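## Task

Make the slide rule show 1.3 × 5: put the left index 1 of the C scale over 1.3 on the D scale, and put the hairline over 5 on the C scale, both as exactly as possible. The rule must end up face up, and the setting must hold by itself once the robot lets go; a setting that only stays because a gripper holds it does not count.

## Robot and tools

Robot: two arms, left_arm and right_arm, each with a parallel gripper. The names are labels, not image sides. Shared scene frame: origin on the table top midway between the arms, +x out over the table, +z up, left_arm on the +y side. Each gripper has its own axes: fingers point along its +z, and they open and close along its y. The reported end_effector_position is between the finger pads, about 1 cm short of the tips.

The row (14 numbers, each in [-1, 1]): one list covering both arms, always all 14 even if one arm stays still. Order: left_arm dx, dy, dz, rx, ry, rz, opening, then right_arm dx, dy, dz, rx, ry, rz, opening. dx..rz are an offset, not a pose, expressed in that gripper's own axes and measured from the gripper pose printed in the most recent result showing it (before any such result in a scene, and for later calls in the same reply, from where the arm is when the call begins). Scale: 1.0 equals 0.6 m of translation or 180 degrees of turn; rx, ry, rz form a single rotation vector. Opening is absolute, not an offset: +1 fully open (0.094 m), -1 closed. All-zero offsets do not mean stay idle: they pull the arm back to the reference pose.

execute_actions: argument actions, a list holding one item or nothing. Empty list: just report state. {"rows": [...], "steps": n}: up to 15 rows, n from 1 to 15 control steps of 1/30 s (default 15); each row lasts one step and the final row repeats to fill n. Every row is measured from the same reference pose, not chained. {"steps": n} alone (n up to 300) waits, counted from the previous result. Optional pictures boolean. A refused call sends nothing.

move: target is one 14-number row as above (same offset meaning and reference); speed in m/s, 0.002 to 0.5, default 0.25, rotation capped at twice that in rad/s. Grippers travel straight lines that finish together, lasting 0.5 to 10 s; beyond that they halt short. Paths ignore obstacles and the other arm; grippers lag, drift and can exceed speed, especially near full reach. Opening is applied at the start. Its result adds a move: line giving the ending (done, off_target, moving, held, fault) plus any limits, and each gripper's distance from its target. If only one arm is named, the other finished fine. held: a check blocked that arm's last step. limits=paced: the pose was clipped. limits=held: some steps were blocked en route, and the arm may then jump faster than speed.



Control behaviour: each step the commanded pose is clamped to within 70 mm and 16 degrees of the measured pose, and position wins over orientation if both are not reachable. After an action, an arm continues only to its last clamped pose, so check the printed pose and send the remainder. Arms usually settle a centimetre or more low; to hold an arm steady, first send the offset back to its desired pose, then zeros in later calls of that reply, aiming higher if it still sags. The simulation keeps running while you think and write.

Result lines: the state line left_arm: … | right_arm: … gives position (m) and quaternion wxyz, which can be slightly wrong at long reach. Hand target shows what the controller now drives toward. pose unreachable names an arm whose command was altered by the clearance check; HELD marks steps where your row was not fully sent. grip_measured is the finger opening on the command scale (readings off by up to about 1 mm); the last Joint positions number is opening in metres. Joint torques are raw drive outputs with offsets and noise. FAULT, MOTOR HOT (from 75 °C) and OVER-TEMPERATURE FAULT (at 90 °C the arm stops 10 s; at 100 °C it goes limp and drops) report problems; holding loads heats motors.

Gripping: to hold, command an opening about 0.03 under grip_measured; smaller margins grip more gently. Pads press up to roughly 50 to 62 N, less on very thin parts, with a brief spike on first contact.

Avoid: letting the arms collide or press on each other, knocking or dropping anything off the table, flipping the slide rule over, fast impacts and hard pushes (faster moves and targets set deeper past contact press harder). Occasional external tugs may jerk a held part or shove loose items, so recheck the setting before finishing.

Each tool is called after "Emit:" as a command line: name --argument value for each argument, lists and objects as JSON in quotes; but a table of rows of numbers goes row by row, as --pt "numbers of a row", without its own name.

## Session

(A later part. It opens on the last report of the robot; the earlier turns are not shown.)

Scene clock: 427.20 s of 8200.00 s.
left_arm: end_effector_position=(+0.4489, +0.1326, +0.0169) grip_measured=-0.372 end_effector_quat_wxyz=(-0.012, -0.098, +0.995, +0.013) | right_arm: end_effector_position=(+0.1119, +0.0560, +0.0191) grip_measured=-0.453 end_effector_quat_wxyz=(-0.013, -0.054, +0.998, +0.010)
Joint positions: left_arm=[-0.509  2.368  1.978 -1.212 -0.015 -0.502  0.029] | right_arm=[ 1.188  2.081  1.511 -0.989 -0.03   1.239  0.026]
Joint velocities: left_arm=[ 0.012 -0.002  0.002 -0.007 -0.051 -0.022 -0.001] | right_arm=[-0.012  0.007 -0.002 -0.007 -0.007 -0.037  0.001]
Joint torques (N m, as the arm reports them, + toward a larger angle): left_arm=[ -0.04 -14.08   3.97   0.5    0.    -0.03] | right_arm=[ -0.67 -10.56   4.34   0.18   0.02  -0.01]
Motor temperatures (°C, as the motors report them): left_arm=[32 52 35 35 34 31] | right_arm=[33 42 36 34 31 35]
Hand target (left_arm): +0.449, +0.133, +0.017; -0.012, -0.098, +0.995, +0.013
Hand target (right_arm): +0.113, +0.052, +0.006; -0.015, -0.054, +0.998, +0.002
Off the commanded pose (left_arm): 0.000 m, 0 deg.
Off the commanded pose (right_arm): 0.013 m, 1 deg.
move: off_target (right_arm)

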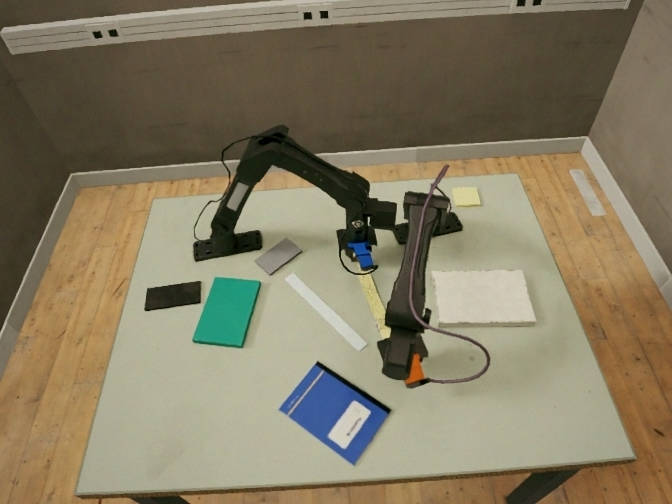

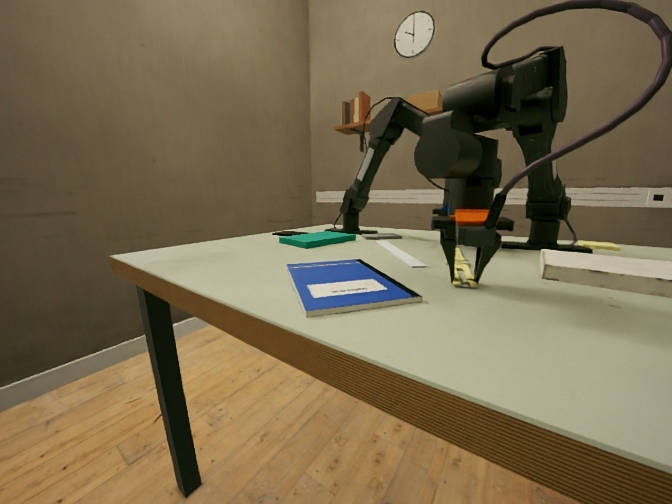

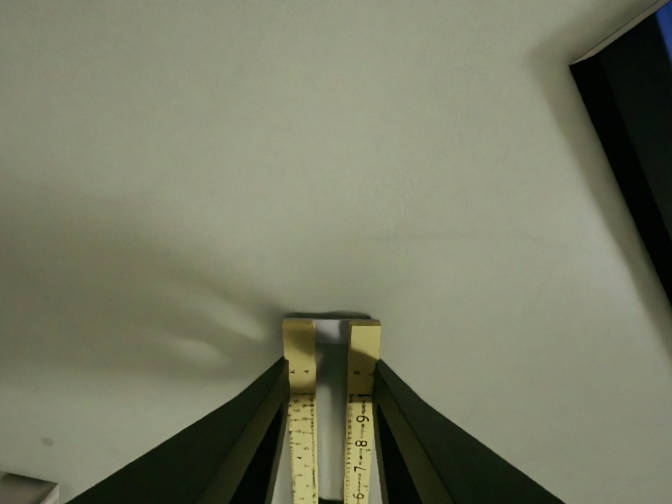

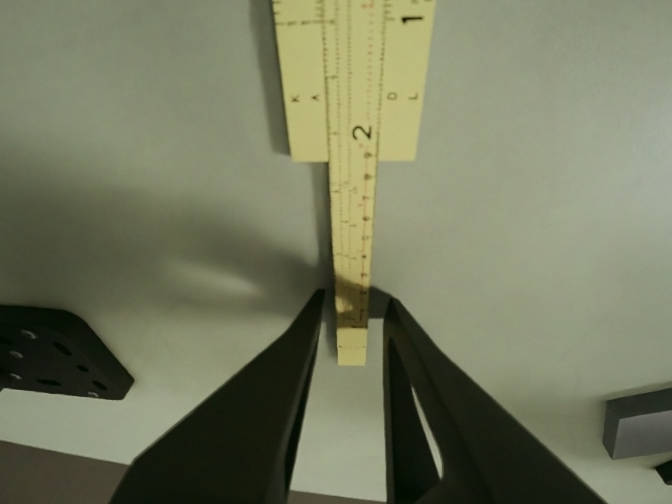

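Emit:
move --target '[0,0,0,0,0,0,-0.42, -0.003,-0.005,0.04,0,0,0,-0.45]' --speed 0.015

Scene clock: 430.80 s of 8200.00 s.
left_arm: end_effector_position=(+0.4489, +0.1326, +0.0169) grip_measured=-0.372 end_effector_quat_wxyz=(-0.012, -0.098, +0.995, +0.013) | right_arm: end_effector_position=(+0.1124, +0.0583, +0.0177) grip_measured=-0.453 end_effector_quat_wxyz=(-0.010, -0.055, +0.998, +0.019)
Joint positions: left_arm=[-0.509  2.368  1.978 -1.212 -0.015 -0.502  0.029] | right_arm=[ 1.188  2.073  1.494 -0.959 -0.03   1.239  0.026]
Joint velocities: left_arm=[ 0.007 -0.007  0.007 -0.051  0.037 -0.007 -0.   ] | right_arm=[-0.007 -0.012 -0.022  0.007 -0.051  0.037 -0.   ]
Joint torques (N m, as the arm reports them, + toward a larger angle): left_arm=[ -0.03 -14.17   3.93   0.49  -0.02  -0.01] | right_arm=[-0.25 -9.54  2.67  0.5   0.01 -0.09]
Motor temperatures (°C, as the motors report them): left_arm=[32 52 35 35 34 31] | right_arm=[33 42 36 34 31 35]
Hand target (left_arm): +0.449, +0.133, +0.017; -0.012, -0.098, +0.995, +0.013
Hand target (right_arm): +0.113, +0.052, -0.004; -0.013, -0.054, +0.998, +0.009
Off the commanded pose (left_arm): 0.000 m, 0 deg.
Off the commanded pose (right_arm): 0.023 m, 1 deg.
move: off_target (right_arm)

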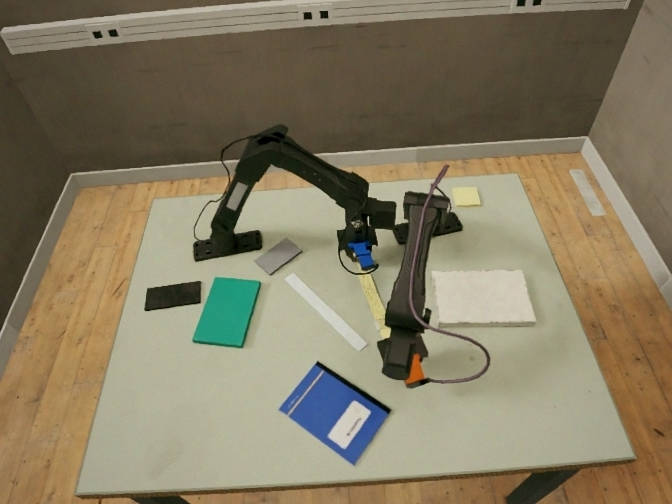

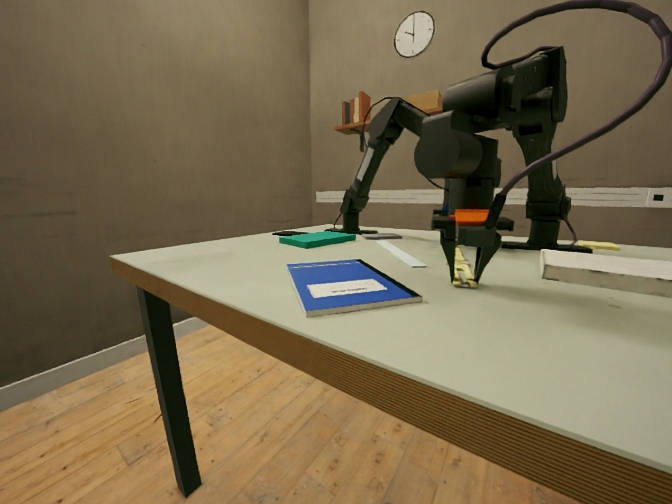

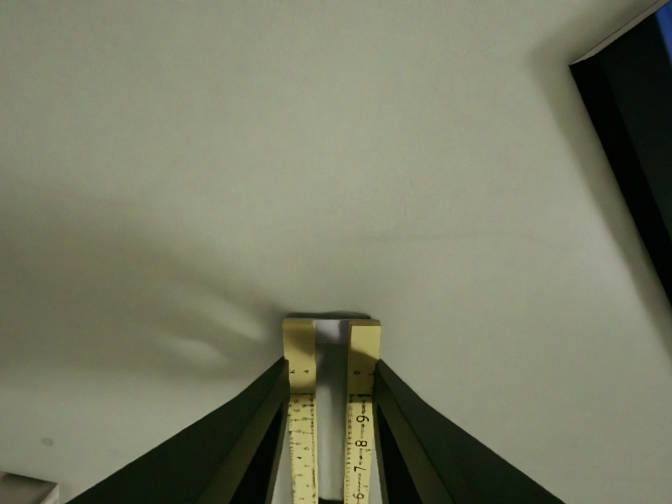

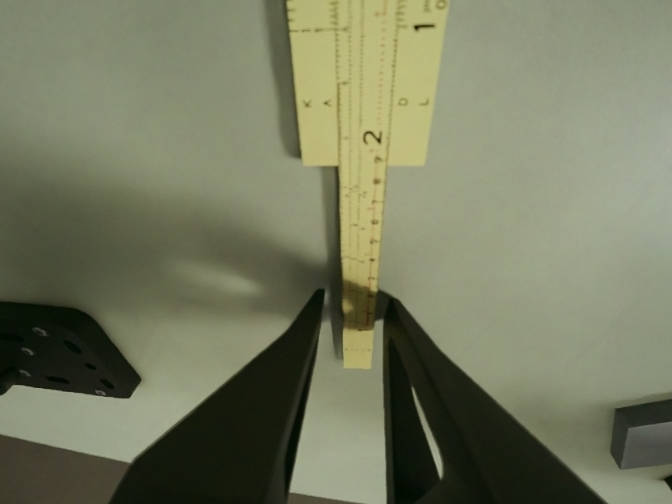

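On the table now. Easing the press and closing.

Emit:
move --target '[0,0,0,0,0,0,-0.42, 0,0,0.004,0,0,0,-0.84]' --speed 0.015

Scene clock: 432.93 s of 8200.00 s.
left_arm: end_effector_position=(+0.4489, +0.1320, +0.0168) grip_measured=-0.372 end_effector_quat_wxyz=(-0.012, -0.098, +0.995, +0.011) | right_arm: end_effector_position=(+0.1122, +0.0580, +0.0187) grip_measured=-0.782 end_effector_quat_wxyz=(-0.010, -0.064, +0.998, +0.020)
Joint positions: left_arm=[-0.509  2.368  1.978 -1.211 -0.012 -0.502  0.029] | right_arm=[ 1.188  2.071  1.494 -0.962 -0.031  1.221  0.01 ]
Joint velocities: left_arm=[ 0.017  0.002 -0.017  0.022 -0.037  0.095 -0.   ] | right_arm=[-0.012  0.012 -0.017 -0.007  0.051  0.022  0.   ]
Joint torques (N m, as the arm reports them, + toward a larger angle): left_arm=[  0.04 -14.06   3.92   0.49  -0.02  -0.03] | right_arm=[ -0.02 -11.65   6.44   0.05  -0.02   0.22]
Motor temperatures (°C, as the motors report them): left_arm=[32 52 35 35 34 31] | right_arm=[33 41 35 34 31 35]
Hand target (left_arm): +0.449, +0.133, +0.017; -0.012, -0.098, +0.995, +0.013
Hand target (right_arm): +0.112, +0.058, +0.015; -0.010, -0.055, +0.998, +0.019
Off the commanded pose (left_arm): 0.001 m, 0 deg.
Off the commanded pose (right_arm): 0.003 m, 1 deg.
move: done

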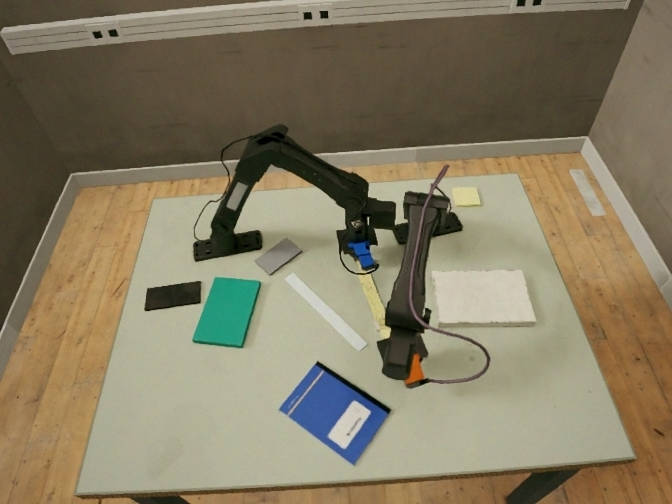

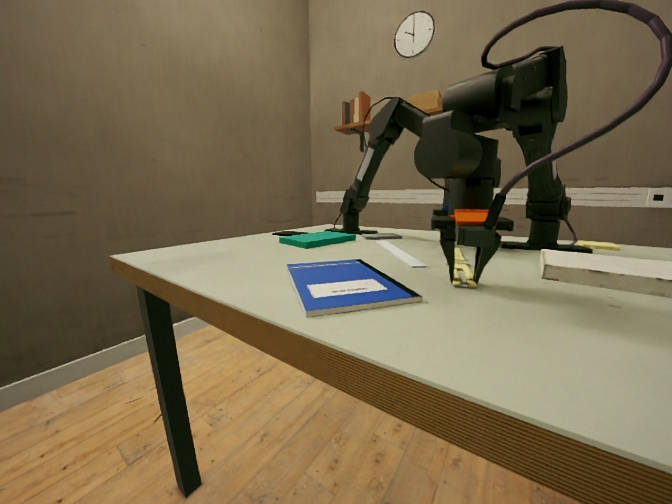

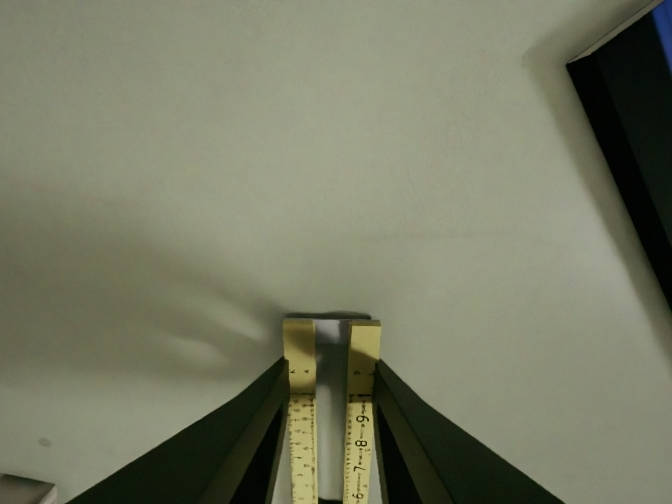

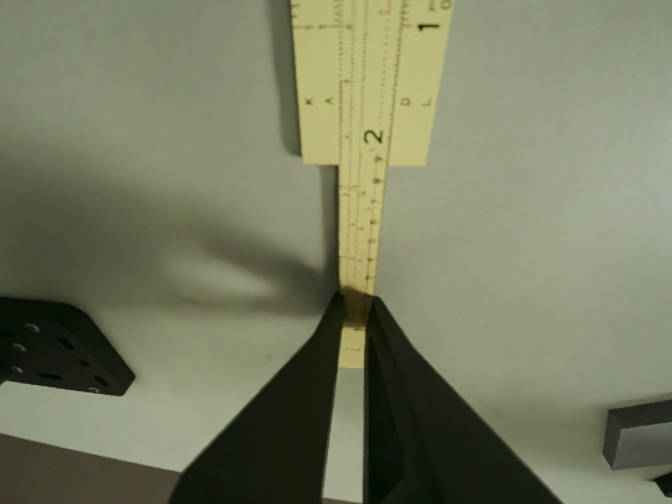

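Emit:
move --target '[0,0,0,0,0,0,-0.42, -0.075,0.003,0.0,0,0,0,-0.82]' --speed 0.015

Scene clock: 439.60 s of 8200.00 s.
left_arm: end_effector_position=(+0.4554, +0.1307, +0.0167) grip_measured=-0.372 end_effector_quat_wxyz=(+0.001, -0.097, +0.995, +0.008) | right_arm: end_effector_position=(+0.1421, +0.0627, +0.0195) grip_measured=-0.782 end_effector_quat_wxyz=(-0.025, -0.076, +0.997, +0.023)
Joint positions: left_arm=[-0.509  2.368  1.978 -1.184 -0.016 -0.499  0.029] | right_arm=[ 1.105  2.12   1.572 -1.    -0.063  1.113  0.01 ]
Joint velocities: left_arm=[-0.007  0.007  0.002  0.007 -0.095  0.022 -0.001] | right_arm=[-0.002 -0.002  0.007 -0.022  0.007 -0.051  0.   ]
Joint torques (N m, as the arm reports them, + toward a larger angle): left_arm=[ -0.04 -14.13   3.92   0.26   0.03  -0.02] | right_arm=[ -1.79 -11.07   9.47  -0.03   0.31   0.05]
Motor temperatures (°C, as the motors report them): left_arm=[32 52 35 35 34 31] | right_arm=[33 41 36 34 31 35]
Hand target (left_arm): +0.449, +0.132, +0.017; -0.012, -0.098, +0.995, +0.011
Hand target (right_arm): +0.157, +0.064, +0.019; -0.009, -0.064, +0.998, +0.020
Off the commanded pose (left_arm): 0.007 m, 2 deg.
Off the commanded pose (right_arm): 0.015 m, 2 deg.
After step 90, 0.43 s passed at rest.
move: off_target (right_arm)

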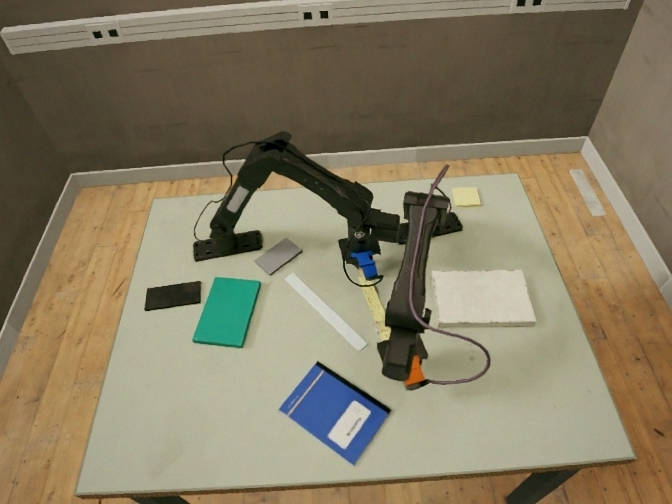

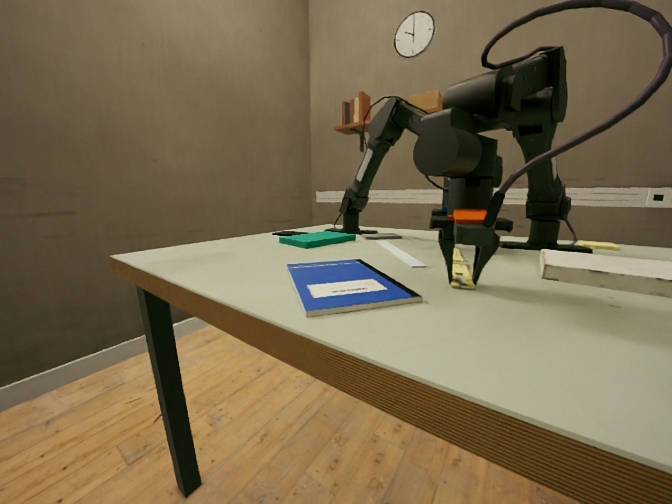

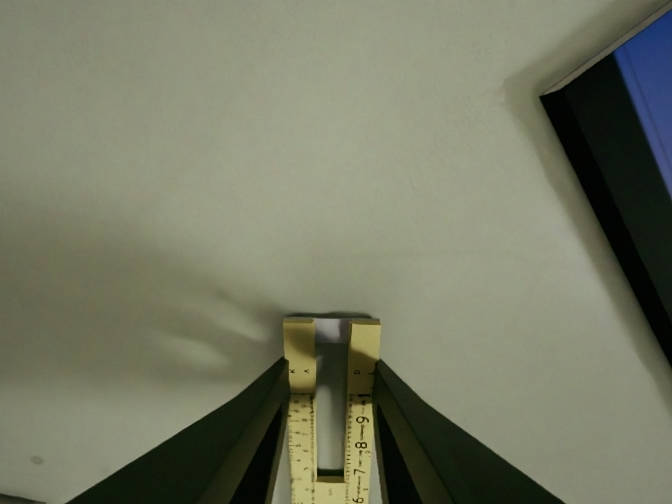

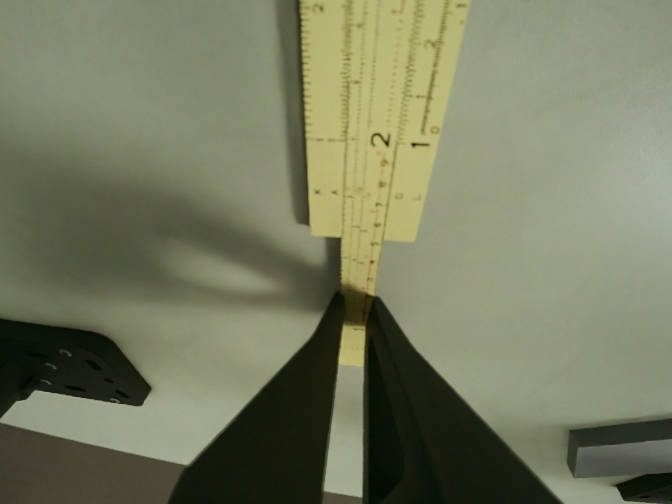

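Emit:
move --target '[0.011,0,0,0,-0.008,0,-0.42, -0.055,0.003,0.0,0,0.008,0,-0.82]' --speed 0.015

Scene clock: 447.10 s of 8200.00 s.
left_arm: end_effector_position=(+0.4562, +0.1309, +0.0157) grip_measured=-0.372 end_effector_quat_wxyz=(+0.019, -0.097, +0.995, +0.005) | right_arm: end_effector_position=(+0.1610, +0.0663, +0.0201) grip_measured=-0.782 end_effector_quat_wxyz=(-0.049, -0.084, +0.995, +0.023)
Joint positions: left_arm=[-0.512  2.333  1.911 -1.118 -0.024 -0.502  0.029] | right_arm=[ 1.044  2.177  1.664 -1.06  -0.109  1.034  0.01 ]
Joint velocities: left_arm=[ 0.017 -0.007  0.002 -0.051  0.007  0.066  0.001] | right_arm=[-0.007 -0.007  0.027 -0.037  0.022 -0.037  0.001]
Joint torques (N m, as the arm reports them, + toward a larger angle): left_arm=[ -0.89 -14.99   2.33   0.55  -0.04  -0.11] | right_arm=[ -1.49 -11.52   9.26  -0.03   0.19   0.  ]
Motor temperatures (°C, as the motors report them): left_arm=[32 52 35 35 34 31] | right_arm=[33 41 36 34 31 35]
Hand target (left_arm): +0.449, +0.129, +0.017; +0.013, -0.097, +0.995, +0.010
Hand target (right_arm): +0.175, +0.069, +0.018; -0.036, -0.076, +0.996, +0.022
Off the commanded pose (left_arm): 0.007 m, 1 deg.
Off the commanded pose (right_arm): 0.014 m, 2 deg.
After step 90, 2.07 s passed at rest.
move: off_target (right_arm)

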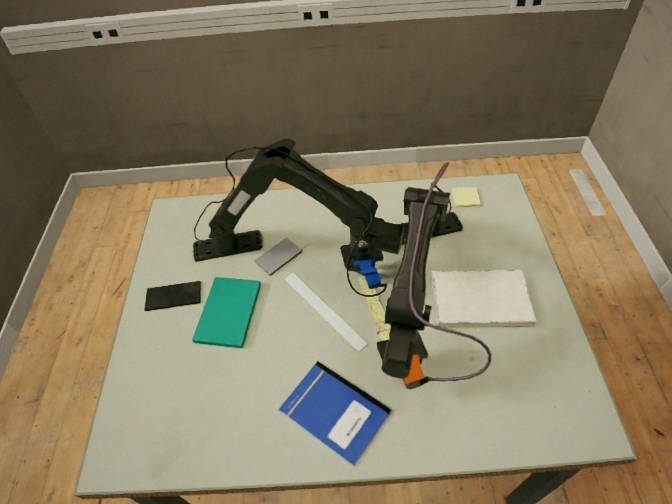

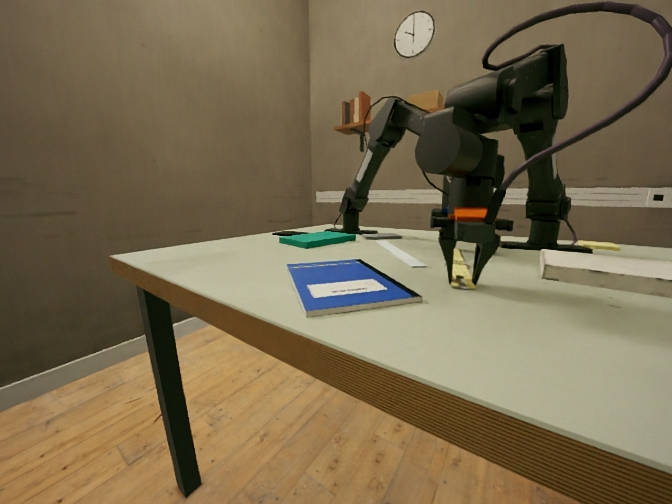

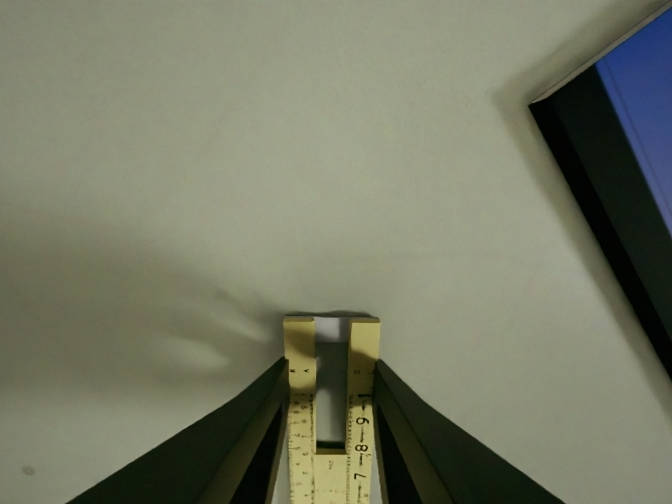

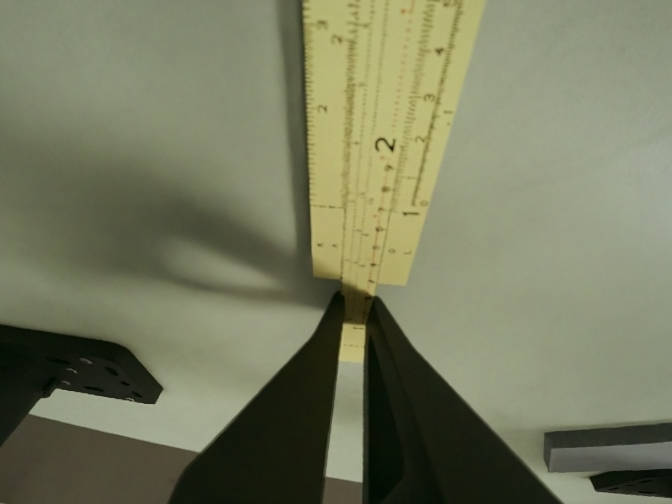

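Emit:
move --target '[0.008,0,0,0,0,0,-0.42, 0.005,0,0,0,0,0,-0.5]' --speed 0.03

Emit:
move --target '[0,0,-0.002,0,0,0,-0.42, 0.075,0,-0.01,0,-0.025,0,-0.5]' --speed 0.03

Scene clock: 451.00 s of 8200.00 s.
left_arm: end_effector_position=(+0.4562, +0.1309, +0.0157) grip_measured=-0.372 end_effector_quat_wxyz=(+0.021, -0.097, +0.995, +0.004) | right_arm: end_effector_position=(+0.1605, +0.0667, +0.0202) grip_measured=-0.503 end_effector_quat_wxyz=(-0.051, -0.084, +0.995, +0.024)
Joint positions: left_arm=[-0.512  2.327  1.899 -1.108 -0.025 -0.502  0.029] | right_arm=[ 1.044  2.177  1.664 -1.059 -0.113  1.034  0.023]
Joint velocities: left_arm=[-0.012 -0.007  0.022 -0.022  0.007  0.037 -0.001] | right_arm=[-0.017 -0.012 -0.002 -0.022  0.022  0.022  0.001]
Joint torques (N m, as the arm reports them, + toward a larger angle): left_arm=[ -0.51 -14.95   2.47   0.67  -0.02  -0.06] | right_arm=[  0.72 -13.59   6.08  -0.04  -0.03   0.07]
Motor temperatures (°C, as the motors report them): left_arm=[32 52 35 35 34 31] | right_arm=[33 42 36 34 31 35]
Hand target (left_arm): +0.452, +0.130, +0.015; +0.019, -0.097, +0.995, +0.005
Hand target (right_arm): +0.158, +0.066, +0.020; -0.050, -0.084, +0.995, +0.023
Off the commanded pose (left_arm): 0.005 m, 0 deg.
Off the commanded pose (right_arm): 0.003 m, 0 deg.
After step 90, 0.20 s passed at rest.
move: done

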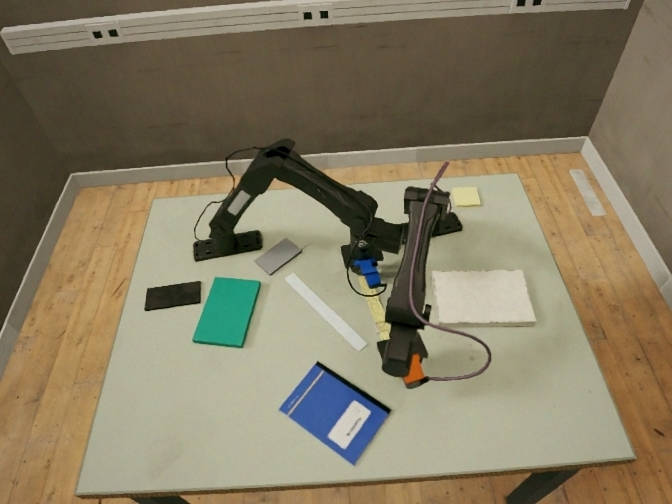

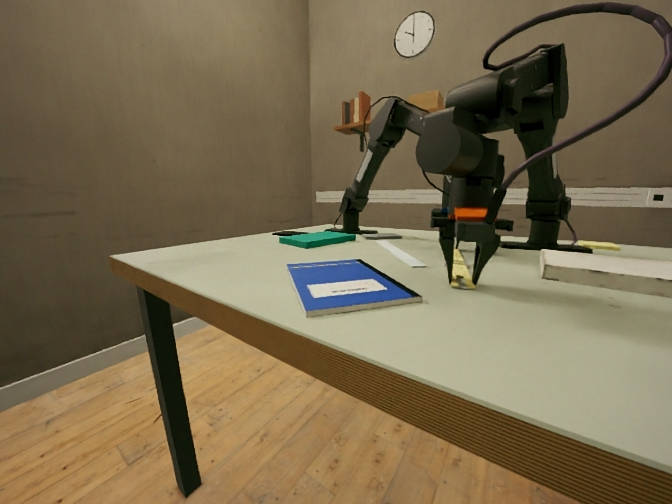

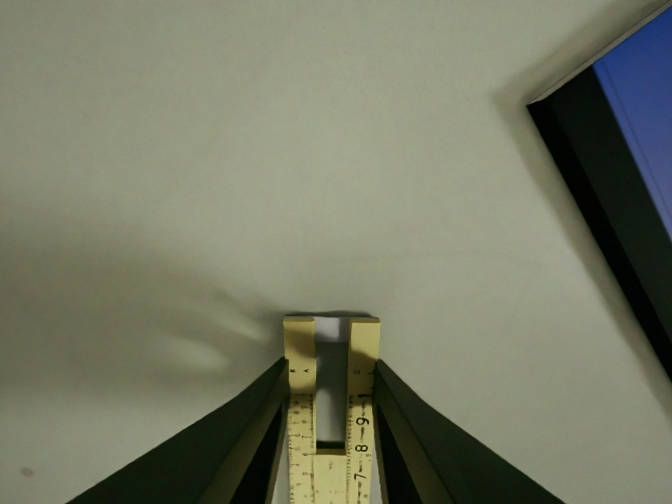

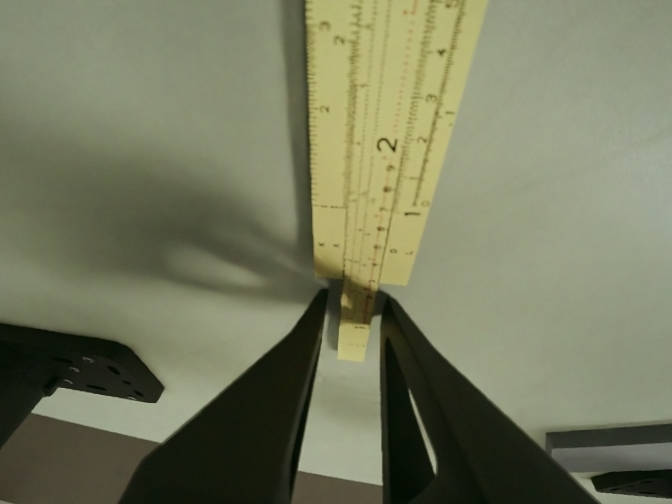

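Scene clock: 452.77 s of 8200.00 s.
left_arm: end_effector_position=(+0.4562, +0.1309, +0.0157) grip_measured=-0.372 end_effector_quat_wxyz=(+0.021, -0.097, +0.995, +0.004) | right_arm: end_effector_position=(+0.1155, +0.0586, +0.0259) grip_measured=-0.503 end_effector_quat_wxyz=(-0.025, -0.086, +0.996, +0.017)
Joint positions: left_arm=[-0.512  2.327  1.899 -1.108 -0.025 -0.502  0.029] | right_arm=[ 1.169  2.08   1.538 -1.012 -0.057  1.156  0.023]
Joint velocities: left_arm=[ 0.007  0.007 -0.002 -0.022  0.007 -0.037  0.   ] | right_arm=[ 0.007  0.007  0.017 -0.007 -0.007 -0.007  0.001]
Joint torques (N m, as the arm reports them, + toward a larger angle): left_arm=[ -0.05 -14.     4.06   0.59  -0.01  -0.02] | right_arm=[  0.5  -14.4    5.28   0.05   0.09   0.1 ]
Motor temperatures (°C, as the motors report them): left_arm=[32 52 35 35 34 31] | right_arm=[33 42 36 34 31 35]
Hand target (left_arm): +0.456, +0.131, +0.017; +0.021, -0.097, +0.995, +0.004
Hand target (right_arm): +0.116, +0.060, +0.030; -0.014, -0.084, +0.996, +0.026
Off the commanded pose (left_arm): 0.001 m, 0 deg.
Off the commanded pose (right_arm): 0.005 m, 2 deg.
move: done

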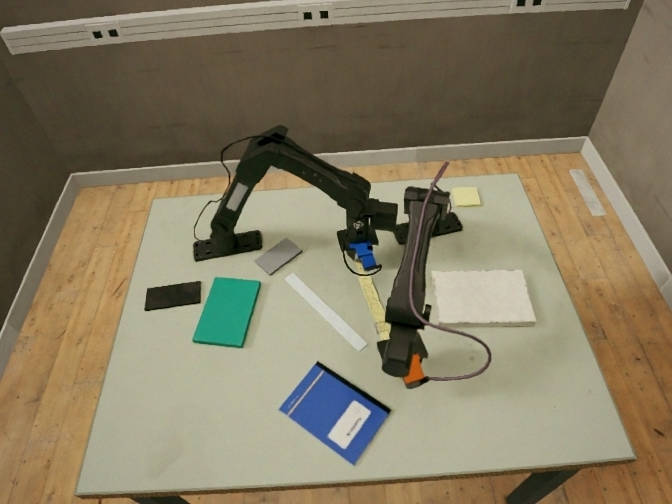

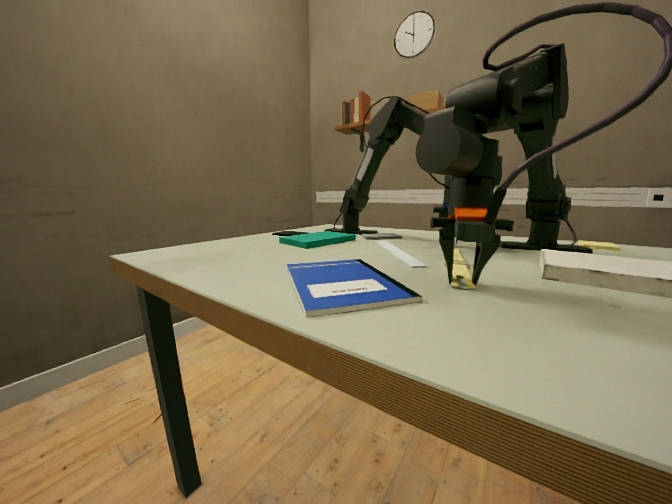

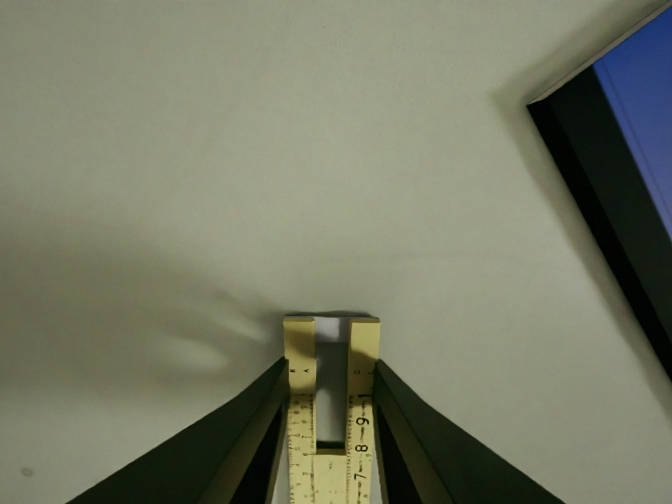

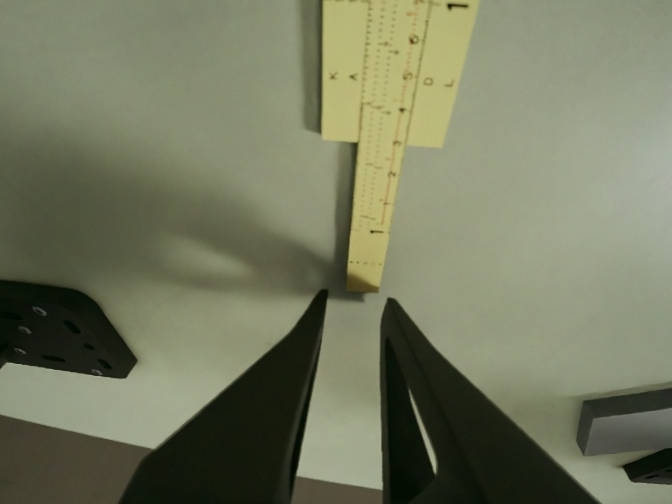

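Emit:
move --target '[0,0,-0.002,0,0,0,-0.42, 0.012,-0.01,0.0,0,-0.01,0.022,-1]' --speed 0.02

Emit:
move --target '[0,0,0,0,0,0,-0.42, 0,0,0.03,0,0,0,-1]' --speed 0.02

Scene clock: 457.63 s of 8200.00 s.
left_arm: end_effector_position=(+0.4562, +0.1309, +0.0157) grip_measured=-0.372 end_effector_quat_wxyz=(+0.021, -0.097, +0.995, +0.004) | right_arm: end_effector_position=(+0.1097, +0.0503, +0.0214) grip_measured=-0.985 end_effector_quat_wxyz=(-0.020, -0.052, +0.998, +0.007)
Joint positions: left_arm=[-0.512  2.327  1.899 -1.108 -0.025 -0.502  0.029] | right_arm=[ 1.185  2.064  1.495 -0.999 -0.043  1.24   0.001]
Joint velocities: left_arm=[-0.012 -0.007 -0.012 -0.022  0.022  0.051 -0.   ] | right_arm=[-0.007 -0.002 -0.002  0.037  0.007 -0.051 -0.001]
Joint torques (N m, as the arm reports them, + toward a larger angle): left_arm=[ -0.06 -14.02   4.14   0.58  -0.02   0.  ] | right_arm=[  0.77 -13.95   5.38   0.03   0.1    0.09]
Motor temperatures (°C, as the motors report them): left_arm=[32 52 35 35 34 31] | right_arm=[33 42 36 34 31 35]
Hand target (left_arm): +0.456, +0.131, +0.017; +0.021, -0.097, +0.995, +0.004
Hand target (right_arm): +0.109, +0.051, +0.026; -0.010, -0.051, +0.998, +0.017
Off the commanded pose (left_arm): 0.001 m, 0 deg.
Off the commanded pose (right_arm): 0.005 m, 2 deg.
move: done

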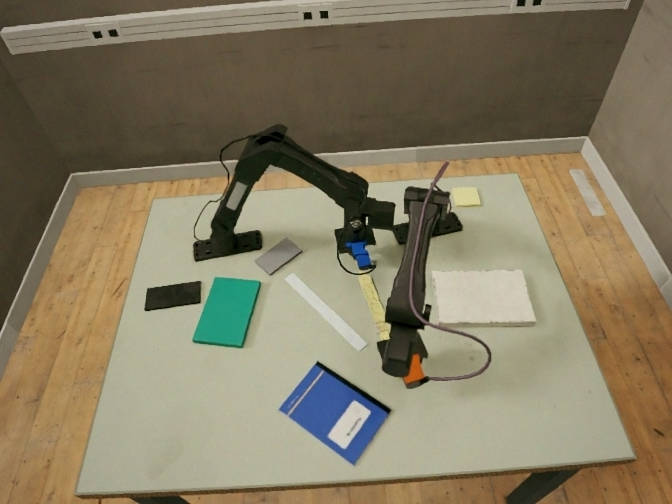

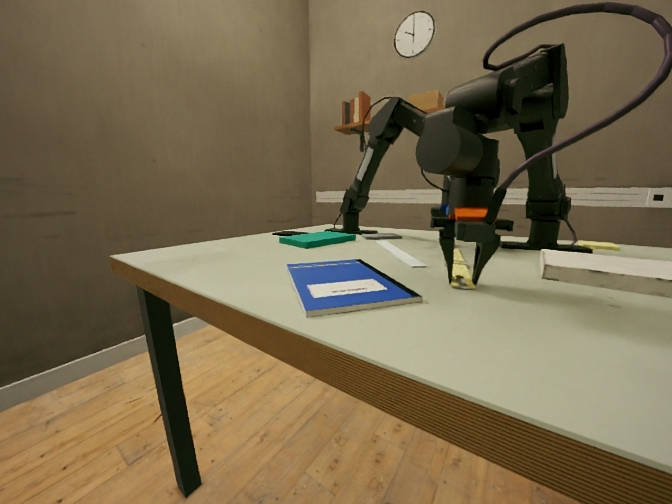

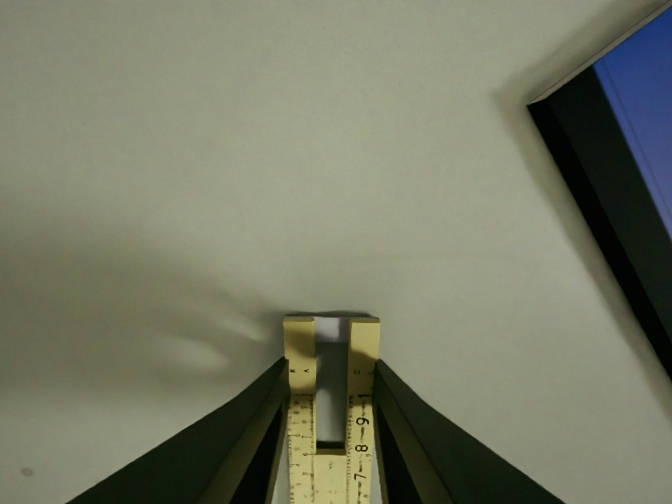

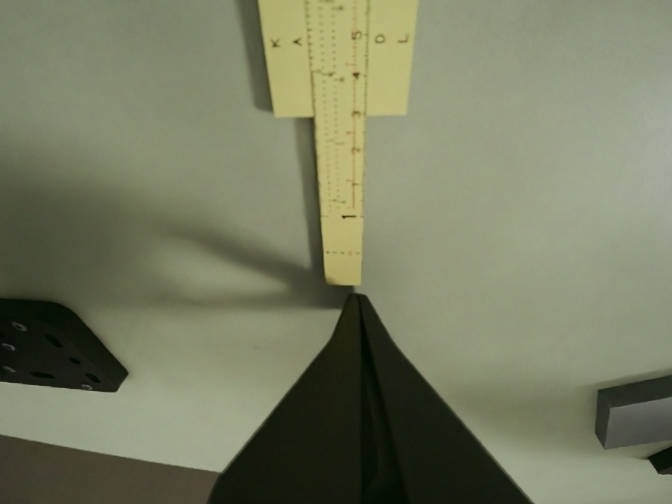

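Scene clock: 458.77 s of 8200.00 s.
left_arm: end_effector_position=(+0.4562, +0.1309, +0.0157) grip_measured=-0.372 end_effector_quat_wxyz=(+0.021, -0.097, +0.995, +0.004) | right_arm: end_effector_position=(+0.1106, +0.0542, +0.0182) grip_measured=-0.985 end_effector_quat_wxyz=(-0.018, -0.052, +0.998, +0.014)
Joint positions: left_arm=[-0.512  2.327  1.899 -1.108 -0.025 -0.502  0.029] | right_arm=[ 1.185  2.071  1.492 -0.976 -0.042  1.24   0.001]
Joint velocities: left_arm=[-0.002  0.007  0.012 -0.037 -0.022 -0.037 -0.001] | right_arm=[ 0.017  0.017  0.012  0.022 -0.037  0.007 -0.   ]
Joint torques (N m, as the arm reports them, + toward a larger angle): left_arm=[ -0.02 -13.87   3.88   0.63  -0.03  -0.02] | right_arm=[ -0.07 -10.75   3.73   0.29  -0.02   0.  ]
Motor temperatures (°C, as the motors report them): left_arm=[32 52 35 35 34 31] | right_arm=[33 42 36 34 31 35]
Hand target (left_arm): +0.456, +0.131, +0.016; +0.021, -0.097, +0.995, +0.004
Hand target (right_arm): +0.109, +0.050, +0.004; -0.020, -0.052, +0.998, +0.007
Off the commanded pose (left_arm): 0.000 m, 0 deg.
Off the commanded pose (right_arm): 0.015 m, 1 deg.
move: off_target (right_arm)

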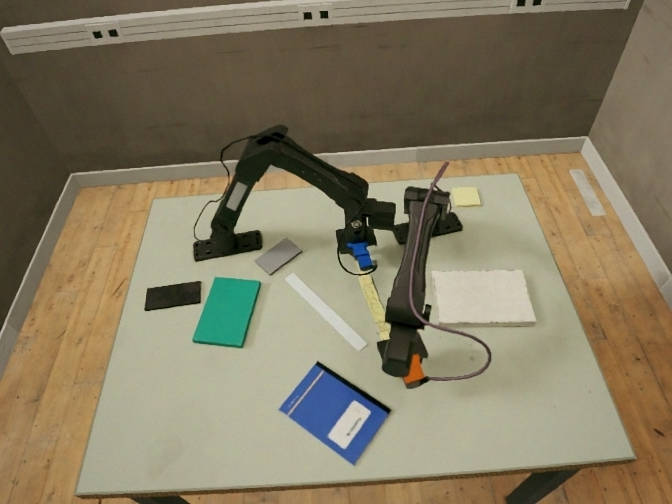

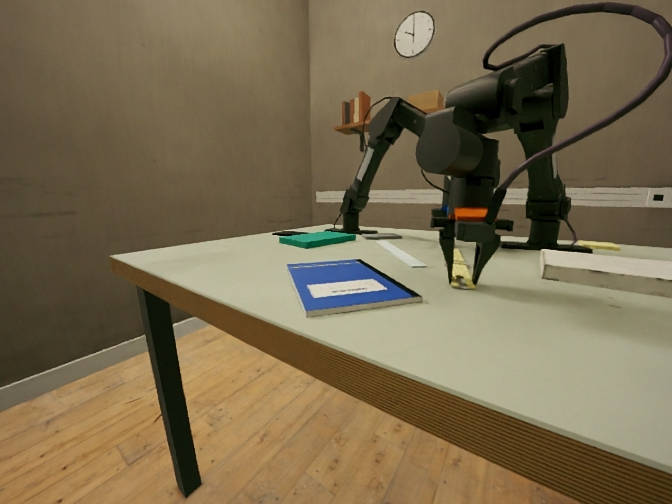

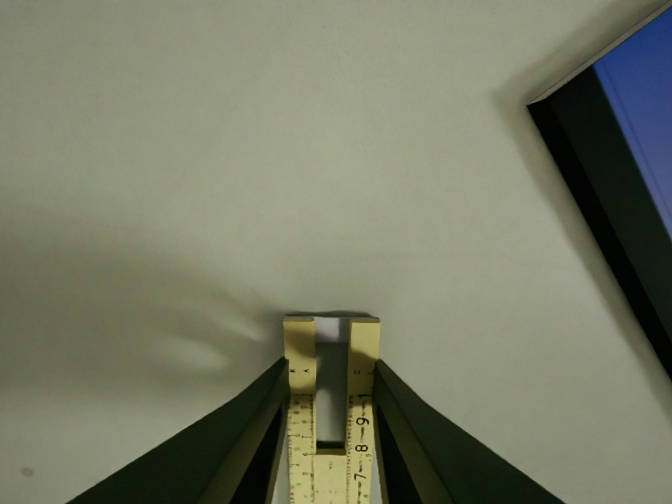

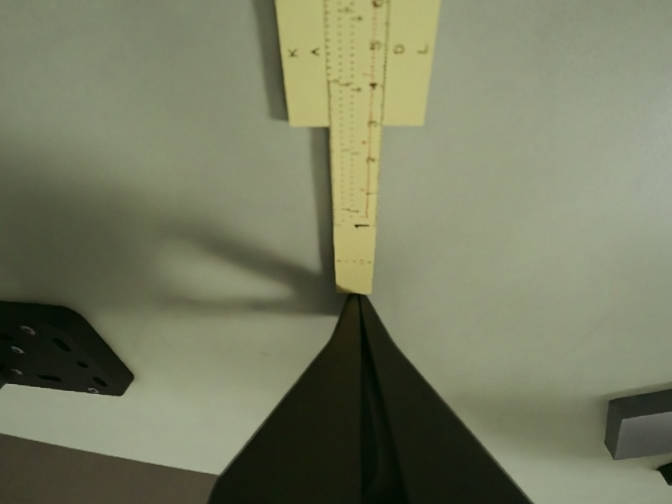

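Emit:
move --target '[0.008,0,-0.002,0,0,0,-0.42, -0.085,0.0,0.003,0,0,0,-1]' --speed 0.015

Scene clock: 464.70 s of 8200.00 s.
left_arm: end_effector_position=(+0.4570, +0.1315, +0.0159) grip_measured=-0.372 end_effector_quat_wxyz=(+0.026, -0.099, +0.995, +0.005) | right_arm: end_effector_position=(+0.1453, +0.0582, +0.0196) grip_measured=-0.985 end_effector_quat_wxyz=(-0.038, -0.057, +0.997, +0.022)
Joint positions: left_arm=[-0.512  2.321  1.891 -1.097 -0.029 -0.507  0.029] | right_arm=[ 1.084  2.118  1.568 -1.009 -0.086  1.129  0.001]
Joint velocities: left_arm=[-0.007 -0.002  0.007  0.022 -0.066  0.007 -0.   ] | right_arm=[-0.017  0.007  0.002 -0.066  0.007 -0.081  0.001]
Joint torques (N m, as the arm reports them, + toward a larger angle): left_arm=[ -0.38 -14.95   2.52   0.65   0.06  -0.02] | right_arm=[ -1.55 -10.41   8.74  -0.02   0.4   -0.06]
Motor temperatures (°C, as the motors report them): left_arm=[32 52 35 35 34 31] | right_arm=[33 42 36 34 31 35]
Hand target (left_arm): +0.452, +0.130, +0.017; +0.022, -0.097, +0.995, +0.004
Hand target (right_arm): +0.162, +0.058, +0.016; -0.017, -0.052, +0.998, +0.014
Off the commanded pose (left_arm): 0.006 m, 1 deg.
Off the commanded pose (right_arm): 0.017 m, 2 deg.
move: off_target (right_arm)

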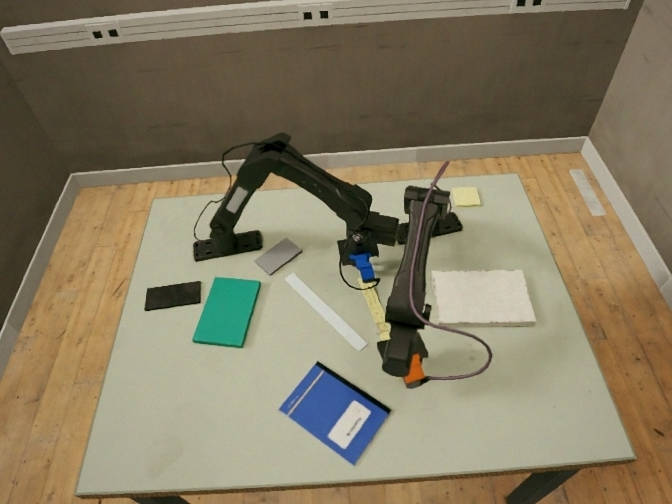

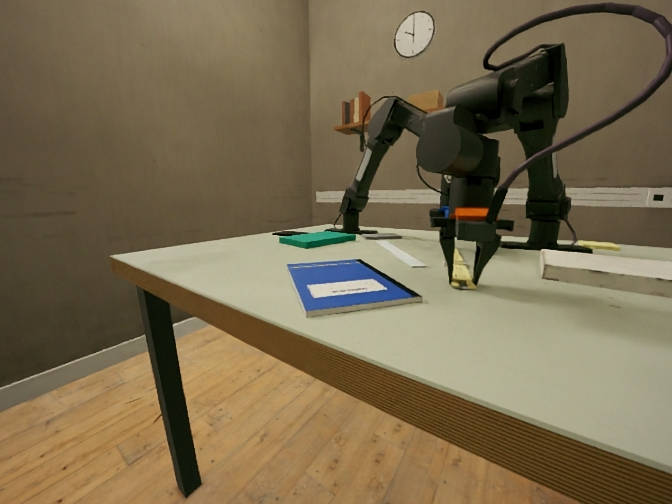

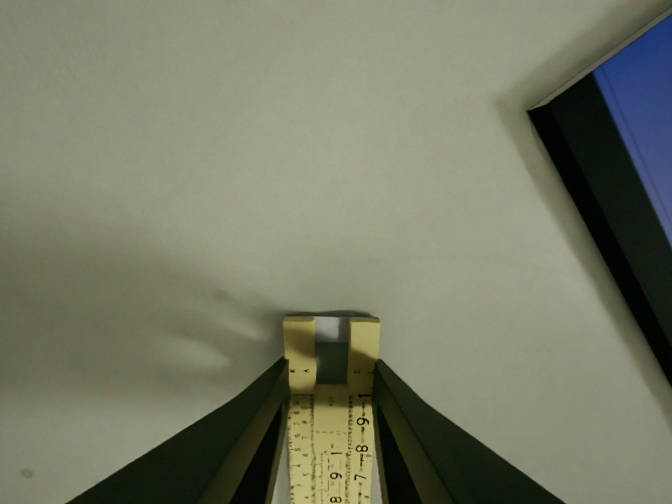

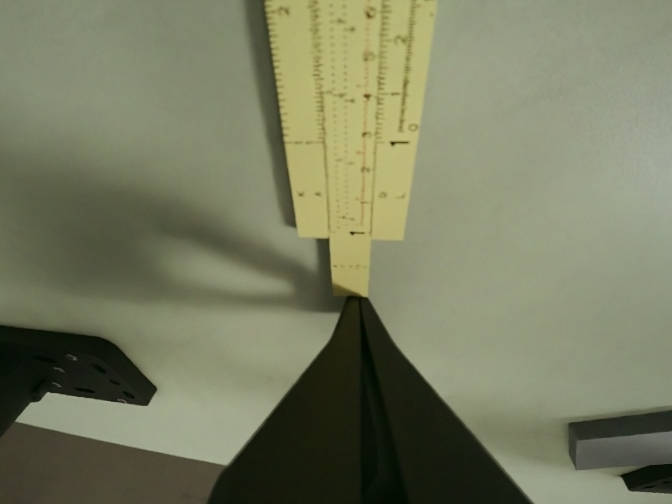

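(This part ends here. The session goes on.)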